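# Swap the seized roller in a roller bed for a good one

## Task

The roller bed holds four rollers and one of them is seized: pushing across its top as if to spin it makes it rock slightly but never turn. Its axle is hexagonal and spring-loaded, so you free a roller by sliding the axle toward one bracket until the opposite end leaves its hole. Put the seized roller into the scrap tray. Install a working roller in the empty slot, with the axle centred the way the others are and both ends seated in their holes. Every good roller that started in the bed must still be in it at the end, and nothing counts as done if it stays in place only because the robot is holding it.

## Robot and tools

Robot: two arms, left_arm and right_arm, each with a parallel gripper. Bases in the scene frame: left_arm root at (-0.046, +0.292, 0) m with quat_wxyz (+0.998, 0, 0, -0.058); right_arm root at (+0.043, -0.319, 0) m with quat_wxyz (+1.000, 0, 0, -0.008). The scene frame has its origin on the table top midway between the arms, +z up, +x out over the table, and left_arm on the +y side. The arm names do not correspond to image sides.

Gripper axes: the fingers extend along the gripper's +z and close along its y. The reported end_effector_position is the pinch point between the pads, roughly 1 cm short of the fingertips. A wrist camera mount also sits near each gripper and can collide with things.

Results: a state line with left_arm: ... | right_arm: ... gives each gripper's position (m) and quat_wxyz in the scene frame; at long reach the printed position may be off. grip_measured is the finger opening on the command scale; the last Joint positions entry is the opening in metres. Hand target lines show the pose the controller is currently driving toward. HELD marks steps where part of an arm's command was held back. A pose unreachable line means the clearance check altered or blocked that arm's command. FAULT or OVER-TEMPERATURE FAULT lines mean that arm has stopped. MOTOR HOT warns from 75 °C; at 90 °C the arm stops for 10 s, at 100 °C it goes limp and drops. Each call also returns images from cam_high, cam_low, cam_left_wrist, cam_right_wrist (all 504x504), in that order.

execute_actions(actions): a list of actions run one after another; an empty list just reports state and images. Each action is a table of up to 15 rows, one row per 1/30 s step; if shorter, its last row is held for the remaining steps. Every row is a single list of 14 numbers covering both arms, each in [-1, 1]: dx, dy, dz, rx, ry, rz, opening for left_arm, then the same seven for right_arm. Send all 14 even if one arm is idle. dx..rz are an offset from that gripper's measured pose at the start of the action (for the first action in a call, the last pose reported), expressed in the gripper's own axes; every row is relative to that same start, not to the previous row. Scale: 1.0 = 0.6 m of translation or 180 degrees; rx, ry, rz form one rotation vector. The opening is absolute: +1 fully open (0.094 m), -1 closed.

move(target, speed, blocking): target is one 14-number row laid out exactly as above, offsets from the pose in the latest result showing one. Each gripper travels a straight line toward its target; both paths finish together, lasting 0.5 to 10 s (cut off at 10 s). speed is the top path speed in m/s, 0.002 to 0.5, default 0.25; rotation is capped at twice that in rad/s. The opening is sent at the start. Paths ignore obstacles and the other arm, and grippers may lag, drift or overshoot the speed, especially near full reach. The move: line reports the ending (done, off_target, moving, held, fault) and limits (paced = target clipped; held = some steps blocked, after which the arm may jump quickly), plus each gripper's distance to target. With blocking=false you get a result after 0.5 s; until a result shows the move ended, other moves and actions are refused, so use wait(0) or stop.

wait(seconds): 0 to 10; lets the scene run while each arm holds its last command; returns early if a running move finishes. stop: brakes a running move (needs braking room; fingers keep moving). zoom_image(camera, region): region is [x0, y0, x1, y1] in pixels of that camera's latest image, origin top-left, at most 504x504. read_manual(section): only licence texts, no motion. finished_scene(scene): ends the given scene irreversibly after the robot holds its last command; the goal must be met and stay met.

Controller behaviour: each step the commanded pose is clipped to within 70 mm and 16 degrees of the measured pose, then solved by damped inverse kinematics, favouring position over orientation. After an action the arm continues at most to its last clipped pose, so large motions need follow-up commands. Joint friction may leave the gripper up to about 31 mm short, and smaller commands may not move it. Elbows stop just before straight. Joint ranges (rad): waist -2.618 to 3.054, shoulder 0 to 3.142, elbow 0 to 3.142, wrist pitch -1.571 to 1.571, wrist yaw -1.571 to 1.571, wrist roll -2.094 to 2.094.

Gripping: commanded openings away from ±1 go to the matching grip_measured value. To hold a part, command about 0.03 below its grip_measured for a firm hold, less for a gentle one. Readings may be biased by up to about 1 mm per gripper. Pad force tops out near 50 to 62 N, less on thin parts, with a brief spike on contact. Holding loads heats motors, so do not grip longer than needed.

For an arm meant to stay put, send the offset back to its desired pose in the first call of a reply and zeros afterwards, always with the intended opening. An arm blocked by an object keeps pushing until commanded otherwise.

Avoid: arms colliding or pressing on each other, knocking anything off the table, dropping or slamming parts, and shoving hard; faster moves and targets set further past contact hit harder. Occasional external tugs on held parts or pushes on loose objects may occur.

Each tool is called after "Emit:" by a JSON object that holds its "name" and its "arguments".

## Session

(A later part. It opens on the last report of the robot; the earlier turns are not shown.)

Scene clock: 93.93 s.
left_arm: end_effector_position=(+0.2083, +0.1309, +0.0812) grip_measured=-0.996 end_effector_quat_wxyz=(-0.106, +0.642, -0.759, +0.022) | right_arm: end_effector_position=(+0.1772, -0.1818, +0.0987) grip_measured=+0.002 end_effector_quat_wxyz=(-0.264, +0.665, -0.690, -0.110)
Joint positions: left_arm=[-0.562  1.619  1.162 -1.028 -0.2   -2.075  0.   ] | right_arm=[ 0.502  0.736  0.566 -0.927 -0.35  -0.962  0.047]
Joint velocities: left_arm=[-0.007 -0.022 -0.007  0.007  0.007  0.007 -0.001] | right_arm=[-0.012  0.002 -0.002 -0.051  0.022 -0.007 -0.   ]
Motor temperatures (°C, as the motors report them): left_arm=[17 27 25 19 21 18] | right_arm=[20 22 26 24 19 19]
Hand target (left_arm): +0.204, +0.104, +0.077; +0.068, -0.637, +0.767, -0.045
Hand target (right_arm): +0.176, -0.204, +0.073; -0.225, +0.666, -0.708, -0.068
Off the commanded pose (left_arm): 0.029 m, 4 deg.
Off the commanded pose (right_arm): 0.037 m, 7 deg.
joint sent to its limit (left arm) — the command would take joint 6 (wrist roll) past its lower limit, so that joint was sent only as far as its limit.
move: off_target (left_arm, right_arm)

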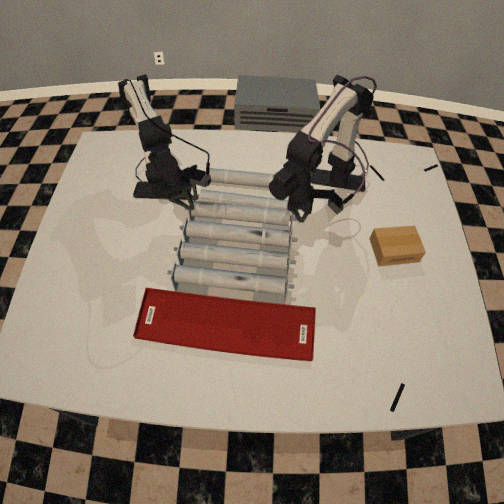

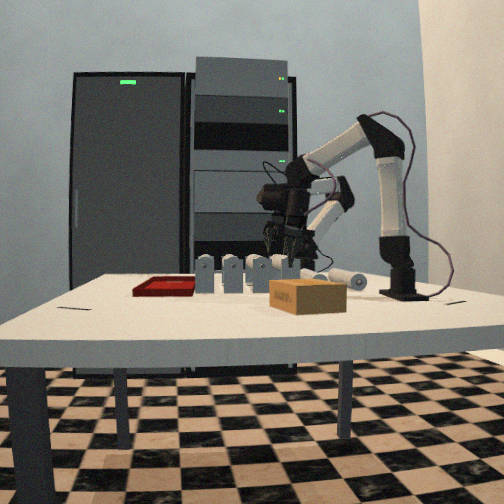

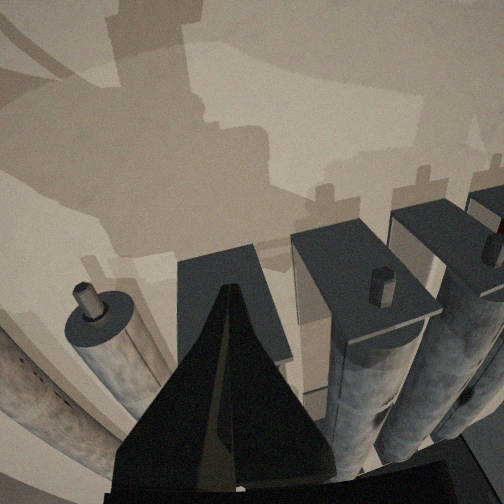

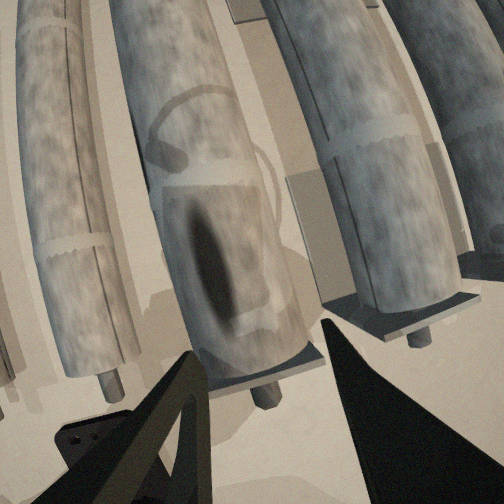

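Emit:
{"name": "move", "arguments": {"target": [0.05,0,0,0,0,0,-1,0.07,0,-0.055,0,0,0,0], "speed": 0.1}}

Emit:
{"name": "move", "arguments": {"target": [0,0,0,0,0,0,-1,0.04,0.013,0.065,0,0,0,0], "speed": 0.1}}

Scene clock: 98.00 s.
left_arm: end_effector_position=(+0.2078, +0.1298, +0.0829) grip_measured=-0.996 end_effector_quat_wxyz=(-0.131, +0.627, -0.768, +0.004) | right_arm: end_effector_position=(+0.1737, -0.2338, +0.1029) grip_measured=+0.002 end_effector_quat_wxyz=(-0.271, +0.664, -0.689, -0.103)
Joint positions: left_arm=[-0.598  1.643  1.188 -1.06  -0.257 -2.076  0.   ] | right_arm=[ 0.008  0.712  0.595 -1.181 -0.529 -1.466  0.047]
Joint velocities: left_arm=[-0.002 -0.002 -0.012 -0.066  0.022  0.007  0.   ] | right_arm=[-0.002 -0.012 -0.007  0.037  0.051 -0.095  0.   ]
Motor temperatures (°C, as the motors report them): left_arm=[17 26 26 19 21 18] | right_arm=[20 22 26 23 20 19]
Hand target (left_arm): +0.203, +0.103, +0.078; +0.093, -0.622, +0.777, -0.027
Hand target (right_arm): +0.173, -0.234, +0.106; -0.268, +0.663, -0.690, -0.109
Off the commanded pose (left_arm): 0.029 m, 4 deg.
Off the commanded pose (right_arm): 0.003 m, 1 deg.
joint sent to its limit (left arm) — the command would take joint 6 (wrist roll) past its lower limit, so that joint was sent only as far as its limit.
move: off_target (left_arm)

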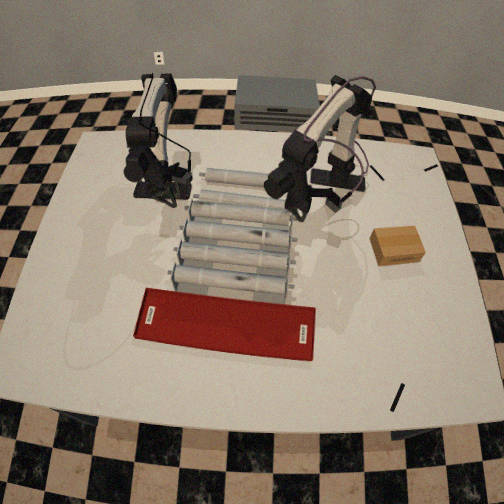

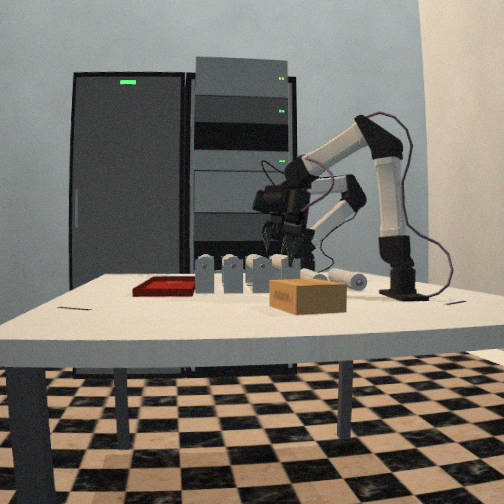

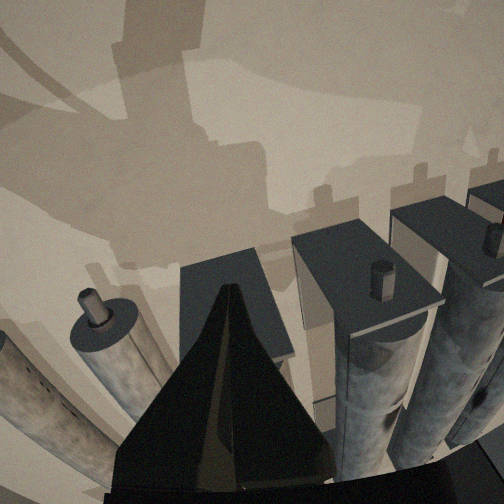

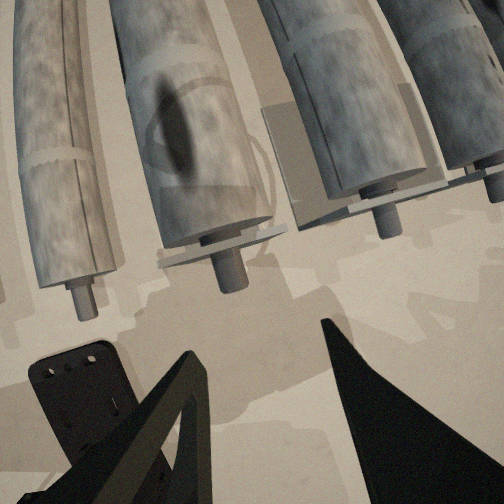

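Scene clock: 99.07 s.
left_arm: end_effector_position=(+0.2080, +0.1306, +0.0830) grip_measured=-0.996 end_effector_quat_wxyz=(-0.132, +0.627, -0.768, +0.003) | right_arm: end_effector_position=(+0.1780, -0.2352, +0.0640) grip_measured=+0.002 end_effector_quat_wxyz=(-0.275, +0.664, -0.688, -0.098)
Joint positions: left_arm=[-0.597  1.643  1.188 -1.062 -0.261 -2.076  0.   ] | right_arm=[-0.003  0.712  0.439 -1.017 -0.529 -1.479  0.047]
Joint velocities: left_arm=[-0.017 -0.012 -0.017  0.066 -0.066  0.022  0.001] | right_arm=[-0.012 -0.002 -0.007  0.051 -0.007  0.007  0.   ]
Motor temperatures (°C, as the motors report them): left_arm=[17 26 26 19 21 18] | right_arm=[20 22 26 23 20 19]
Hand target (left_arm): +0.208, +0.130, +0.083; +0.131, -0.627, +0.768, -0.004
Hand target (right_arm): +0.176, -0.235, +0.057; -0.271, +0.664, -0.689, -0.103
Off the commanded pose (left_arm): 0.001 m, 0 deg.
Off the commanded pose (right_arm): 0.008 m, 1 deg.
move: done

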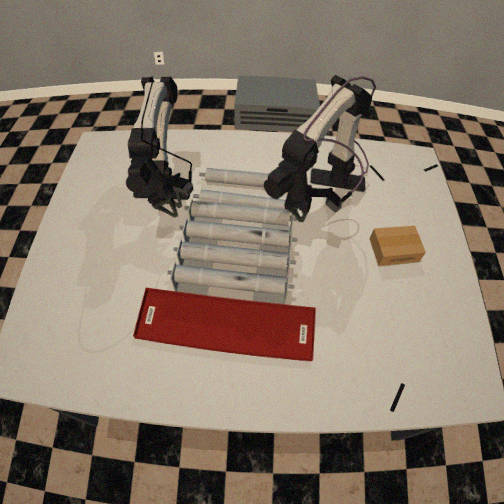

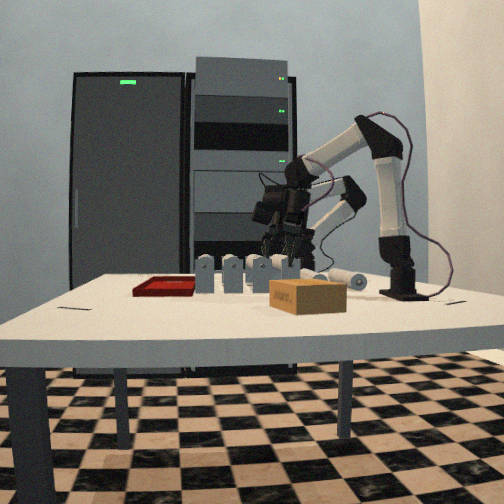

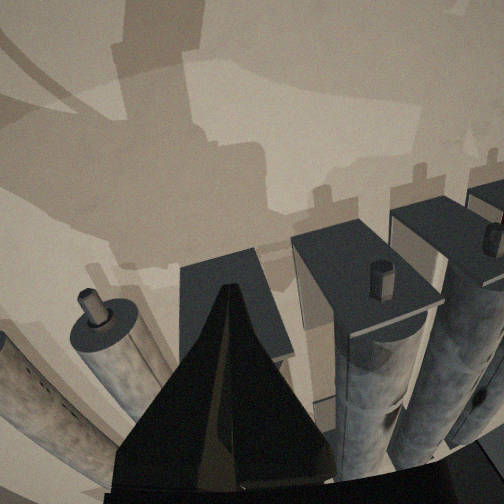

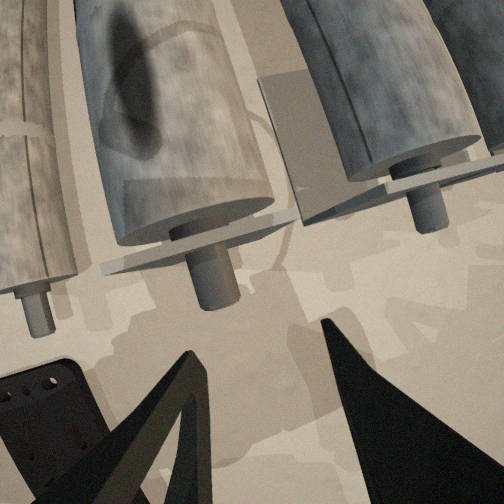

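Emit:
{"name": "move", "arguments": {"target": [0.04,0,0,0,0,0,-1,-0.06,0.035,0.028,0,0,0,0], "speed": 0.05}}

Emit:
{"name": "move", "arguments": {"target": [0,0,0,0,0,0,-1,0,0,0,0,0,0,-1]}}

Emit:
{"name": "move", "arguments": {"target": [0,0,0,0,0,0,-1,0.07,0,-0.04,0,0,0,-1], "speed": 0.04}}

Scene clock: 103.67 s.
left_arm: end_effector_position=(+0.2071, +0.1289, +0.0844) grip_measured=-0.996 end_effector_quat_wxyz=(+0.150, -0.614, +0.775, +0.007) | right_arm: end_effector_position=(+0.1610, -0.2010, +0.0649) grip_measured=+0.002 end_effector_quat_wxyz=(-0.259, +0.663, -0.697, -0.087)
Joint positions: left_arm=[-0.625  1.657  1.201 -1.08  -0.299 -2.076  0.   ] | right_arm=[ 0.484  0.588  0.416 -0.931 -0.309 -0.98   0.047]
Joint velocities: left_arm=[ 0.007 -0.007 -0.002 -0.051 -0.037  0.022 -0.001] | right_arm=[-0.032  0.007 -0.012 -0.066  0.022  0.051 -0.001]
Motor temperatures (°C, as the motors report them): left_arm=[17 27 26 19 21 18] | right_arm=[20 22 26 23 20 19]
Hand target (left_arm): +0.203, +0.108, +0.078; +0.122, -0.611, +0.782, -0.007
Hand target (right_arm): +0.159, -0.195, +0.062; -0.271, +0.666, -0.688, -0.099
Off the commanded pose (left_arm): 0.023 m, 3 deg.
Off the commanded pose (right_arm): 0.007 m, 2 deg.
joint sent to its limit (left arm) — the command would take joint 6 (wrist roll) past its lower limit, so that joint was sent only as far as its limit.
move: off_target (left_arm)

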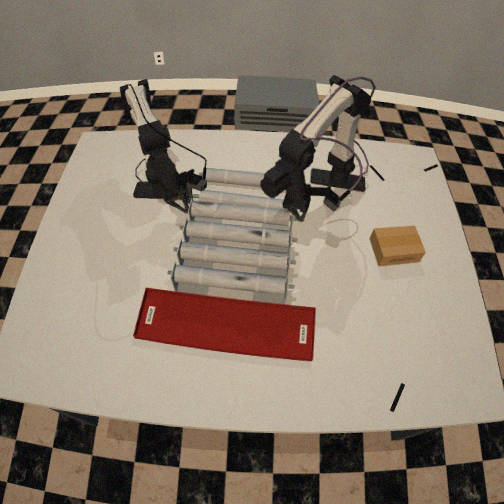

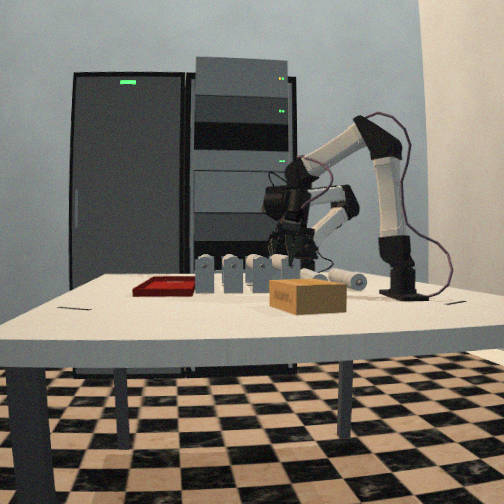

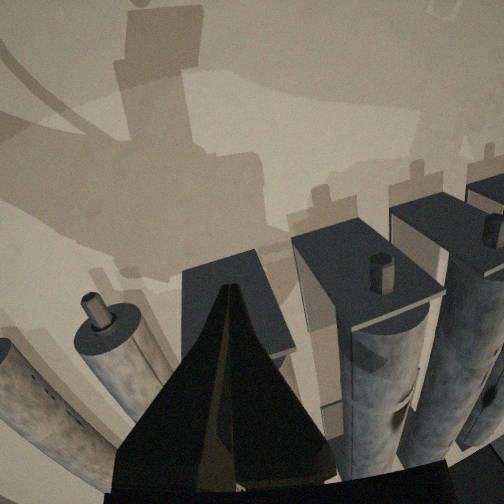

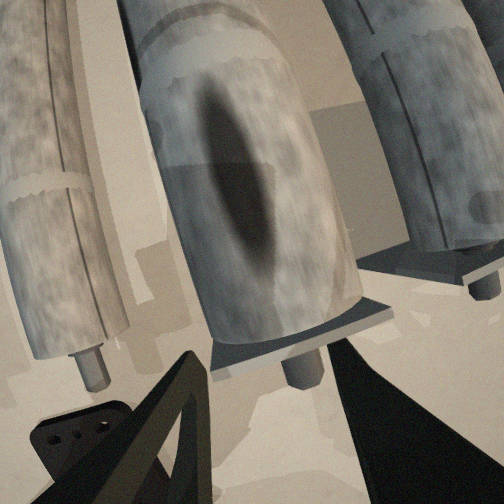

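Scene clock: 104.17 s.
left_arm: end_effector_position=(+0.2074, +0.1297, +0.0846) grip_measured=-0.996 end_effector_quat_wxyz=(+0.152, -0.614, +0.775, +0.008) | right_arm: end_effector_position=(+0.1743, -0.2027, +0.0685) grip_measured=-0.768 end_effector_quat_wxyz=(-0.277, +0.661, -0.695, -0.060)
Joint positions: left_arm=[-0.625  1.657  1.201 -1.081 -0.303 -2.076  0.   ] | right_arm=[ 0.478  0.588  0.416 -0.884 -0.269 -0.987  0.011]
Joint velocities: left_arm=[ 0.012 -0.012 -0.007  0.022 -0.007 -0.007 -0.001] | right_arm=[ 0.027  0.007 -0.012  0.051  0.007 -0.037 -0.001]
Motor temperatures (°C, as the motors report them): left_arm=[17 27 26 19 21 18] | right_arm=[20 21 26 23 20 19]
Hand target (left_arm): +0.207, +0.129, +0.084; +0.149, -0.614, +0.775, +0.007
Hand target (right_arm): +0.162, -0.201, +0.065; -0.259, +0.663, -0.697, -0.086
Off the commanded pose (left_arm): 0.001 m, 0 deg.
Off the commanded pose (right_arm): 0.014 m, 4 deg.
move: off_target (right_arm)

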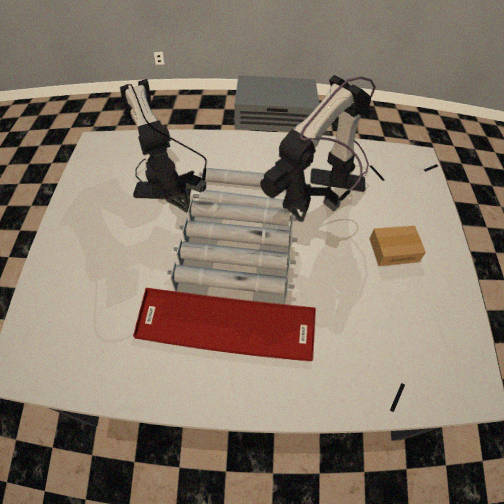

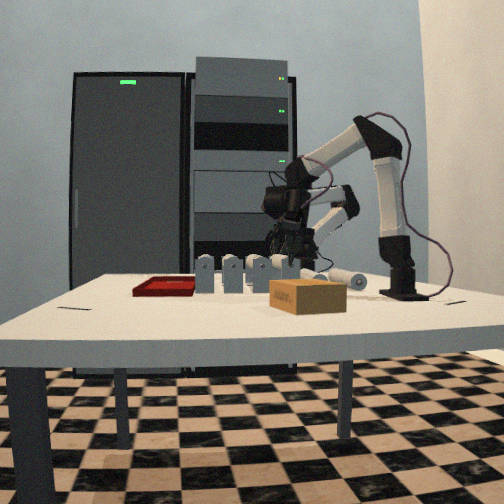

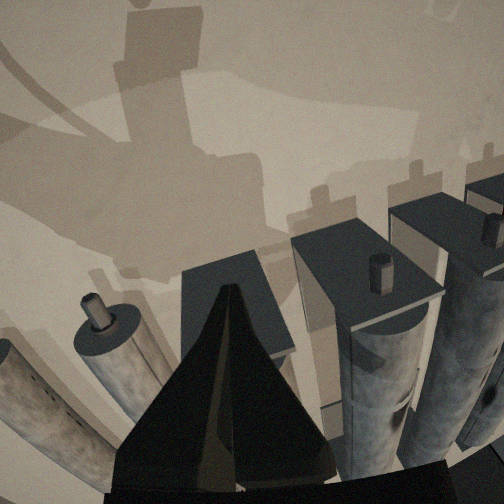

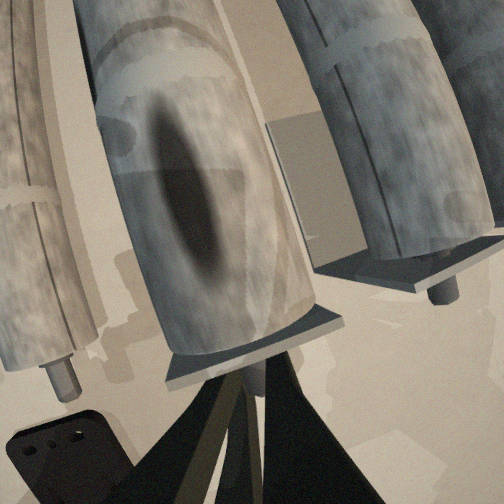

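Scene clock: 105.60 s.
left_arm: end_effector_position=(+0.2074, +0.1297, +0.0846) grip_measured=-0.996 end_effector_quat_wxyz=(+0.152, -0.614, +0.775, +0.008) | right_arm: end_effector_position=(+0.1734, -0.2198, +0.0732) grip_measured=-0.768 end_effector_quat_wxyz=(-0.309, +0.663, -0.675, -0.095)
Joint positions: left_arm=[-0.625  1.657  1.201 -1.081 -0.303 -2.076  0.   ] | right_arm=[ 0.105  0.588  0.416 -0.995 -0.534 -1.352  0.011]
Joint velocities: left_arm=[-0.002  0.002 -0.007 -0.066  0.022  0.022  0.   ] | right_arm=[ 0.002 -0.027 -0.007  0.007  0.037 -0.022 -0.   ]
Motor temperatures (°C, as the motors report them): left_arm=[17 27 26 19 21 18] | right_arm=[20 21 26 23 20 19]
Hand target (left_arm): +0.207, +0.130, +0.085; +0.152, -0.614, +0.775, +0.008
Hand target (right_arm): +0.174, -0.221, +0.072; -0.305, +0.658, -0.683, -0.093
Off the commanded pose (left_arm): 0.000 m, 0 deg.
Off the commanded pose (right_arm): 0.032 m, 6 deg.
move: held (right_arm); limits=held; held on 12 of 43 steps (right_arm), including the last (right_arm)
pose unreachable (right arm): on one or more control steps of this call, first in action 0 (counted from 0), this arm could not follow its commanded pose, so it was not sent that pose on those steps. On the call's last step it was still not sent that pose. It may still have moved: this result reports where it is.
cause: the commanded pose would bring two parts of the arm too close to each other (its upper arm (the part past joint 2) and its gripper housing, with joints 3 (elbow) to 6 (wrist roll) between them).

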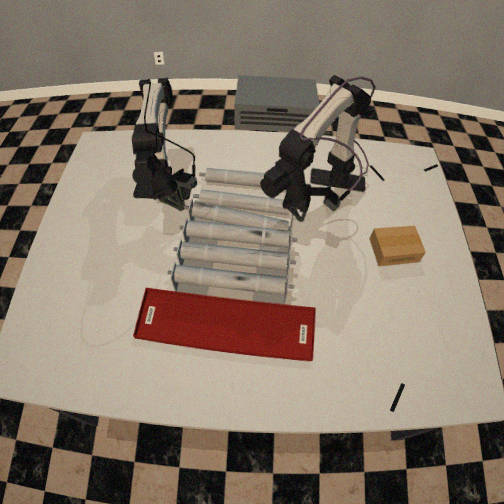

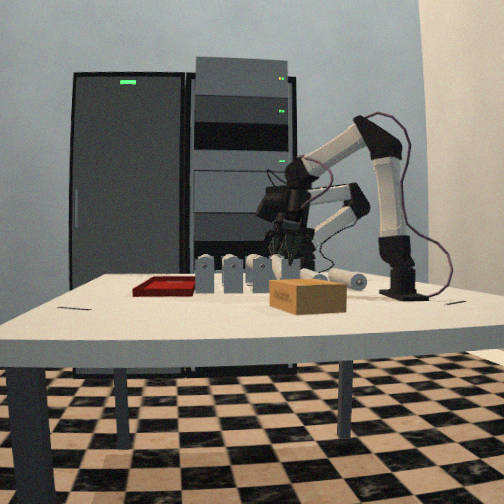

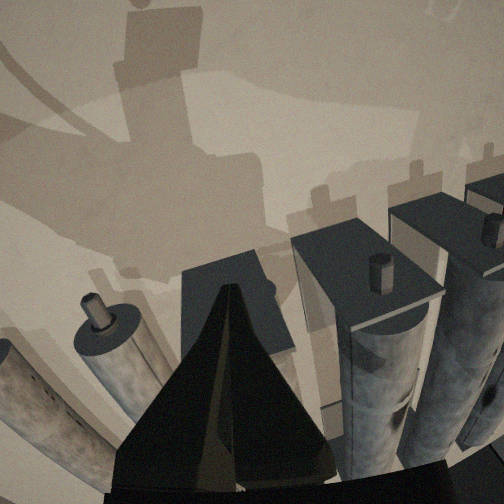

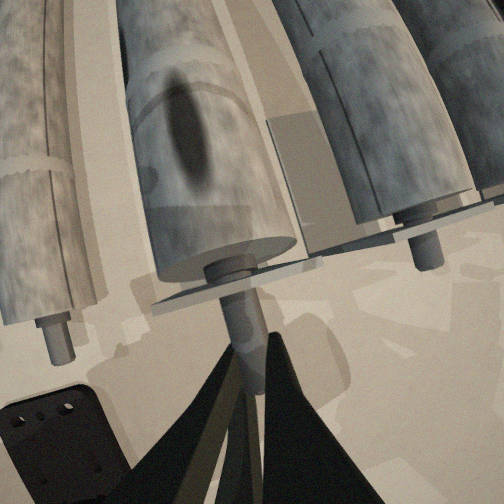

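Emit:
{"name": "move", "arguments": {"target": [0,0,-0.13,0,0,0.5,0.5,0,0,0,0,0,0,-1]}}

Emit:
{"name": "move", "arguments": {"target": [0,0,0,0,0,0.45,0.5,0,0,0,0,0,0,-1]}}

Scene clock: 112.63 s.
left_arm: end_effector_position=(+0.1930, +0.1140, +0.1520) grip_measured=+0.499 end_effector_quat_wxyz=(+0.098, +0.102, +0.983, +0.115) | right_arm: end_effector_position=(+0.1734, -0.2198, +0.0732) grip_measured=-0.768 end_effector_quat_wxyz=(-0.309, +0.667, -0.671, -0.093)
Joint positions: left_arm=[-0.696  1.657  1.471 -1.386 -0.303 -0.607  0.07 ] | right_arm=[ 0.105  0.588  0.416 -0.995 -0.534 -1.364  0.011]
Joint velocities: left_arm=[-0.002 -0.002  0.007 -0.051 -0.022  0.007  0.002] | right_arm=[ 0.017  0.002 -0.012  0.037 -0.007  0.125 -0.   ]
Motor temperatures (°C, as the motors report them): left_arm=[17 27 26 19 21 18] | right_arm=[20 21 26 23 20 19]
Hand target (left_arm): +0.190, +0.113, +0.159; +0.101, +0.114, +0.982, +0.112
Hand target (right_arm): +0.173, -0.220, +0.073; -0.309, +0.663, -0.675, -0.094
Off the commanded pose (left_arm): 0.008 m, 1 deg.
Off the commanded pose (right_arm): 0.000 m, 1 deg.
move: done

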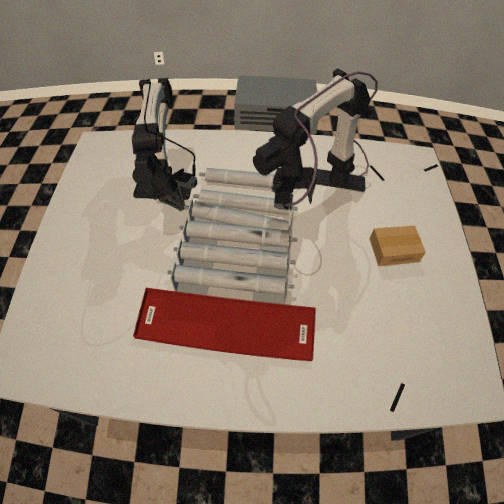

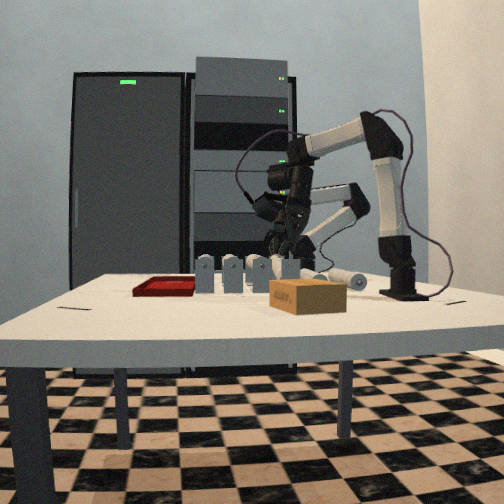

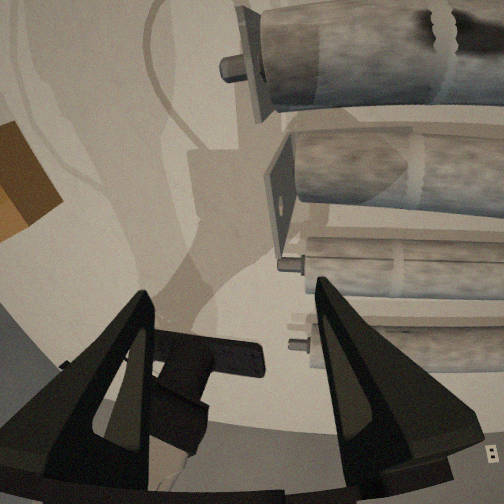

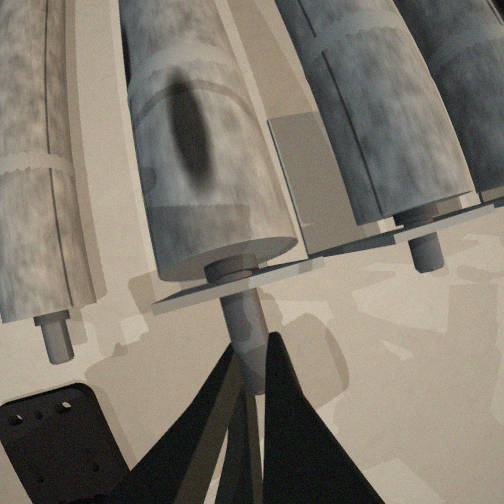

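Scene clock: 116.03 s.
left_arm: end_effector_position=(+0.1930, +0.1140, +0.1520) grip_measured=+0.499 end_effector_quat_wxyz=(+0.001, +0.711, +0.687, +0.151) | right_arm: end_effector_position=(+0.1734, -0.2198, +0.0732) grip_measured=-0.768 end_effector_quat_wxyz=(-0.310, +0.670, -0.669, -0.092)
Joint positions: left_arm=[-0.696  1.657  1.471 -1.386 -0.303  0.792  0.07 ] | right_arm=[ 0.105  0.588  0.416 -0.995 -0.534 -1.371  0.011]
Joint velocities: left_arm=[-0.027 -0.002  0.002 -0.007  0.007 -0.037 -0.   ] | right_arm=[-0.027  0.027 -0.002 -0.051 -0.007  0.007 -0.002]
Motor temperatures (°C, as the motors report them): left_arm=[17 27 26 19 21 18] | right_arm=[20 21 26 23 20 19]
Hand target (left_arm): +0.193, +0.114, +0.152; -0.001, +0.716, +0.681, +0.151
Hand target (right_arm): +0.173, -0.220, +0.073; -0.309, +0.667, -0.671, -0.093
Off the commanded pose (left_arm): 0.000 m, 1 deg.
Off the commanded pose (right_arm): 0.000 m, 0 deg.
move: done

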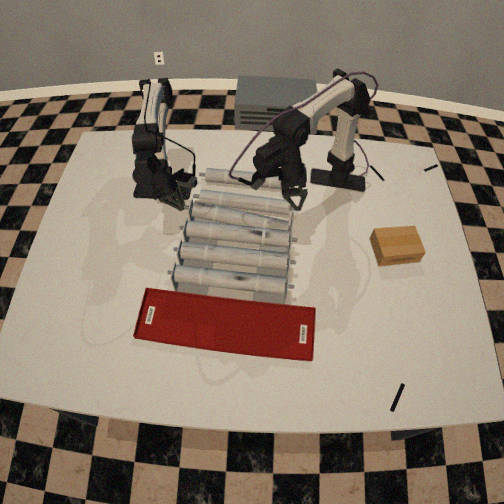

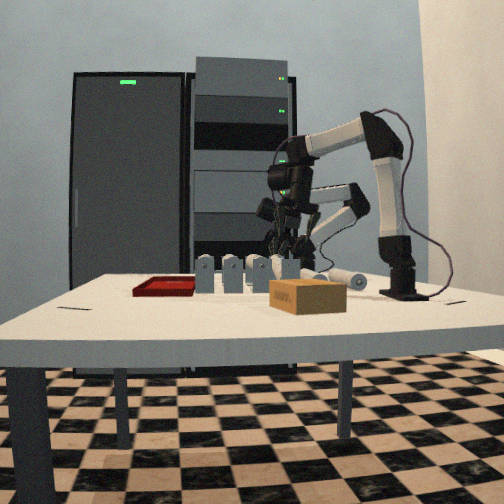

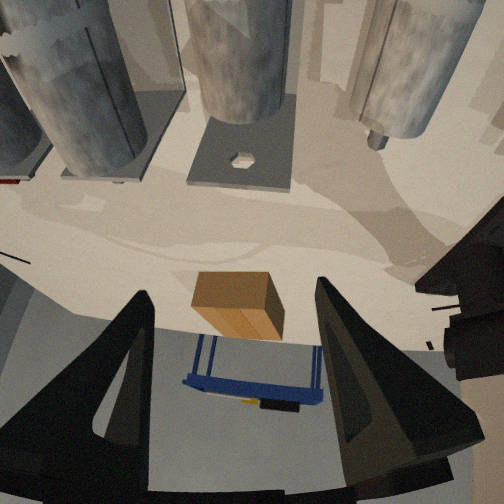

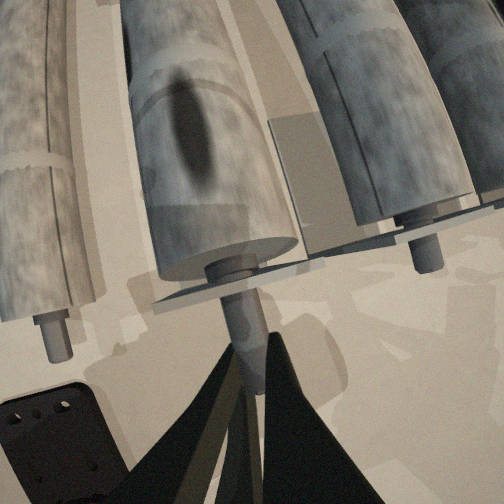

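Emit:
{"name": "move", "arguments": {"target": [-0.193,0.024,-0.004,0.068,-0.068,-0.011,0.5,0,0,0,0,0,0,-1]}}

Scene clock: 119.87 s.
left_arm: end_effector_position=(+0.2106, +0.0030, +0.1354) grip_measured=+0.499 end_effector_quat_wxyz=(+0.015, +0.708, +0.706, +0.006) | right_arm: end_effector_position=(+0.1734, -0.2198, +0.0732) grip_measured=-0.768 end_effector_quat_wxyz=(-0.310, +0.671, -0.667, -0.091)
Joint positions: left_arm=[-0.734  1.997  1.865 -1.409 -0.013  0.723  0.07 ] | right_arm=[ 0.105  0.588  0.416 -0.995 -0.534 -1.375  0.011]
Joint velocities: left_arm=[ 0.012 -0.017 -0.012 -0.022  0.022 -0.037  0.   ] | right_arm=[-0.002 -0.007  0.012  0.007 -0.037  0.022  0.   ]
Motor temperatures (°C, as the motors report them): left_arm=[17 28 27 19 21 18] | right_arm=[20 21 27 23 20 19]
Hand target (left_arm): +0.205, -0.000, +0.130; +0.001, +0.707, +0.707, +0.000
Hand target (right_arm): +0.173, -0.220, +0.073; -0.310, +0.670, -0.669, -0.092
Off the commanded pose (left_arm): 0.007 m, 2 deg.
Off the commanded pose (right_arm): 0.000 m, 0 deg.
move: done

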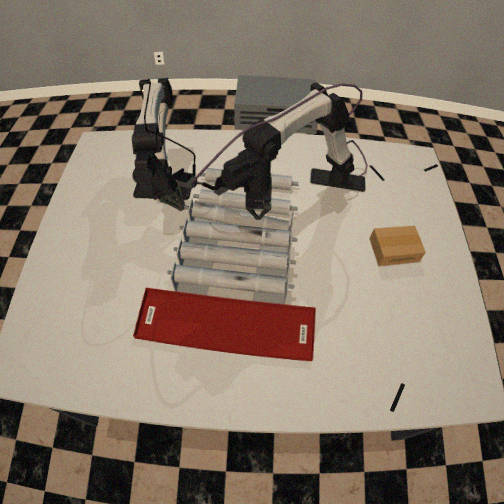

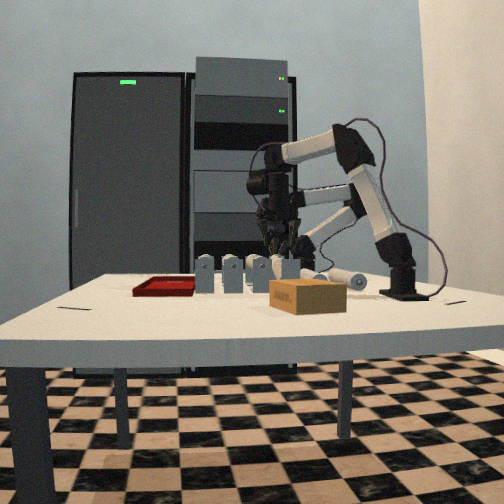

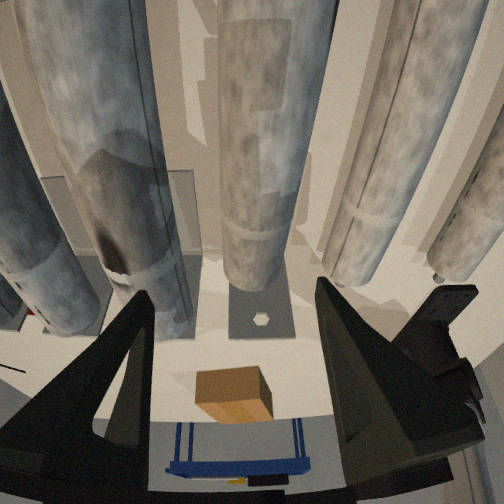

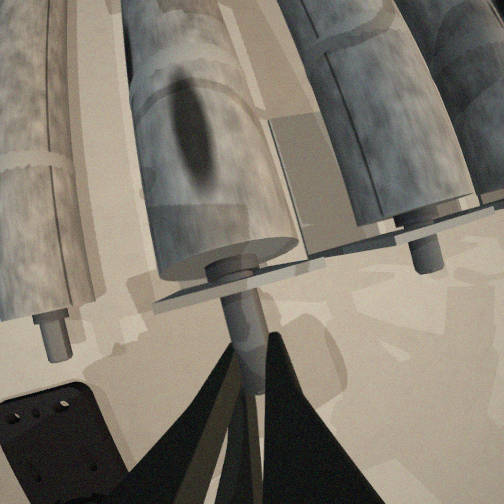

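Shift −x a bit, descend, grip.

Emit:
{"name": "move", "arguments": {"target": [0,-0.025,0.13,0,0,0,0.5,0,0,0,0,0,0,-1], "speed": 0.08}}

Emit:
{"name": "move", "arguments": {"target": [0,0,0,0,0,0,-0.2,0,0,0,0,0,0,-1]}}

Scene clock: 123.00 s.
left_arm: end_effector_position=(+0.1965, +0.0087, +0.0571) grip_measured=+0.499 end_effector_quat_wxyz=(-0.003, +0.709, +0.705, +0.006) | right_arm: end_effector_position=(+0.1734, -0.2198, +0.0732) grip_measured=-0.768 end_effector_quat_wxyz=(-0.310, +0.672, -0.667, -0.091)
Joint positions: left_arm=[-0.751  1.992  1.547 -1.132 -0.011  0.709  0.07 ] | right_arm=[ 0.105  0.588  0.416 -0.995 -0.534 -1.377  0.011]
Joint velocities: left_arm=[-0.007 -0.007 -0.012  0.037  0.007  0.051 -0.   ] | right_arm=[-0.017  0.002 -0.022 -0.007 -0.022 -0.007 -0.   ]
Motor temperatures (°C, as the motors report them): left_arm=[17 28 27 19 21 18] | right_arm=[20 21 27 23 20 19]
Hand target (left_arm): +0.198, +0.003, +0.057; +0.015, +0.708, +0.706, +0.005
Hand target (right_arm): +0.173, -0.220, +0.073; -0.310, +0.671, -0.667, -0.091
Off the commanded pose (left_arm): 0.007 m, 2 deg.
Off the commanded pose (right_arm): 0.000 m, 0 deg.
move: done

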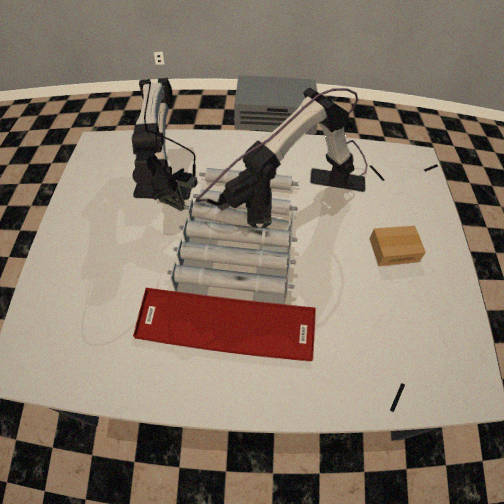

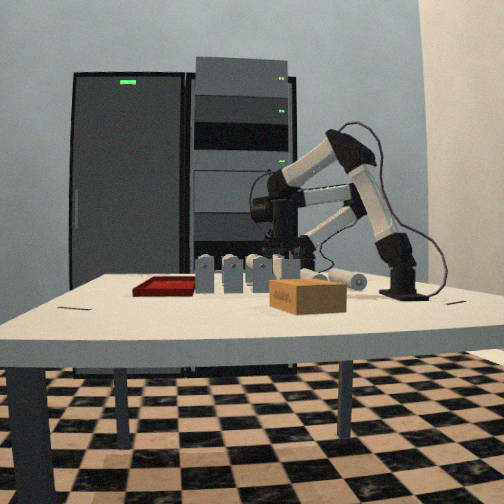

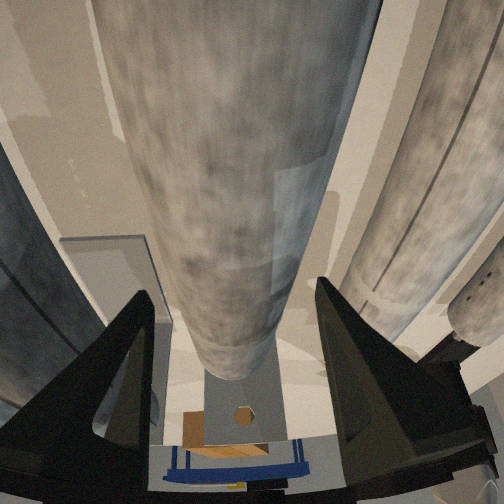

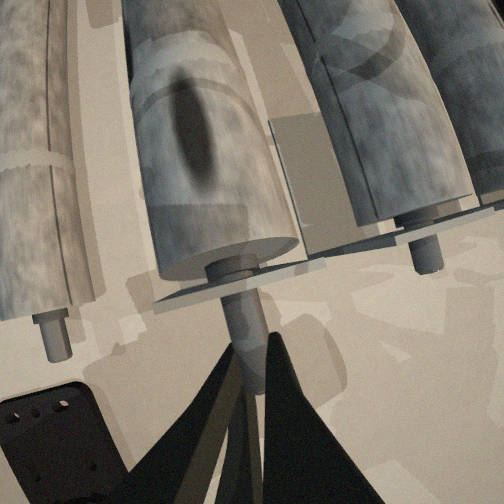

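Scene clock: 123.50 s.
left_arm: end_effector_position=(+0.1959, +0.0087, +0.0571) grip_measured=-0.029 end_effector_quat_wxyz=(-0.004, +0.710, +0.704, +0.004) | right_arm: end_effector_position=(+0.1734, -0.2198, +0.0732) grip_measured=-0.768 end_effector_quat_wxyz=(-0.310, +0.672, -0.666, -0.090)
Joint positions: left_arm=[-0.751  1.992  1.547 -1.133 -0.008  0.712  0.046] | right_arm=[ 0.105  0.588  0.416 -0.995 -0.534 -1.38   0.011]
Joint velocities: left_arm=[-0.012  0.017  0.002 -0.037  0.051  0.022 -0.001] | right_arm=[-0.017  0.007  0.007 -0.051 -0.022  0.007 -0.   ]
Motor temperatures (°C, as the motors report them): left_arm=[17 29 27 19 21 18] | right_arm=[20 21 27 23 20 19]
Hand target (left_arm): +0.197, +0.009, +0.057; -0.003, +0.709, +0.705, +0.006
Hand target (right_arm): +0.173, -0.220, +0.073; -0.310, +0.672, -0.667, -0.091
Off the commanded pose (left_arm): 0.001 m, 0 deg.
Off the commanded pose (right_arm): 0.000 m, 0 deg.
move: done

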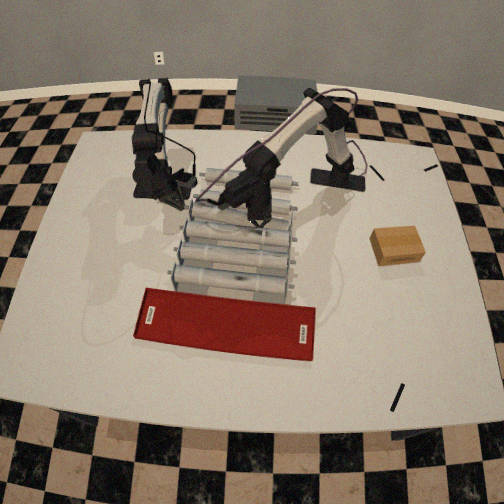

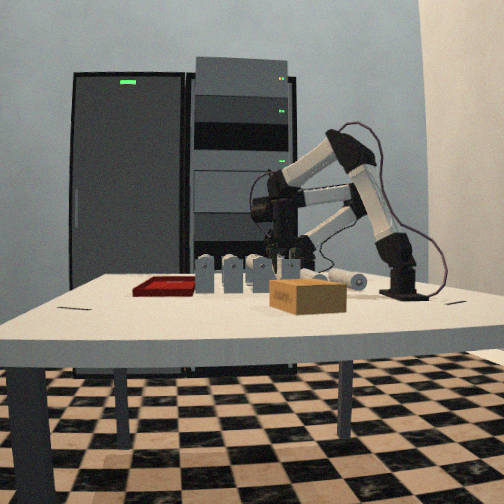

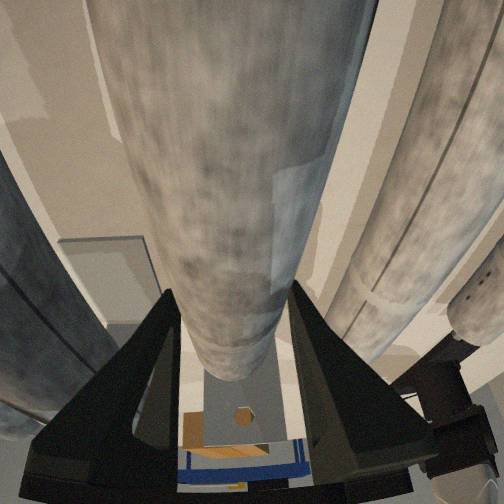

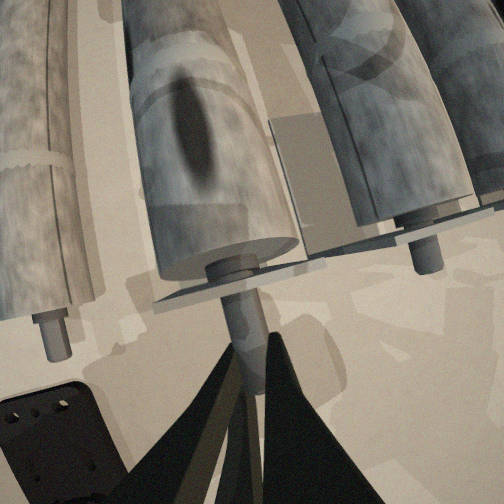

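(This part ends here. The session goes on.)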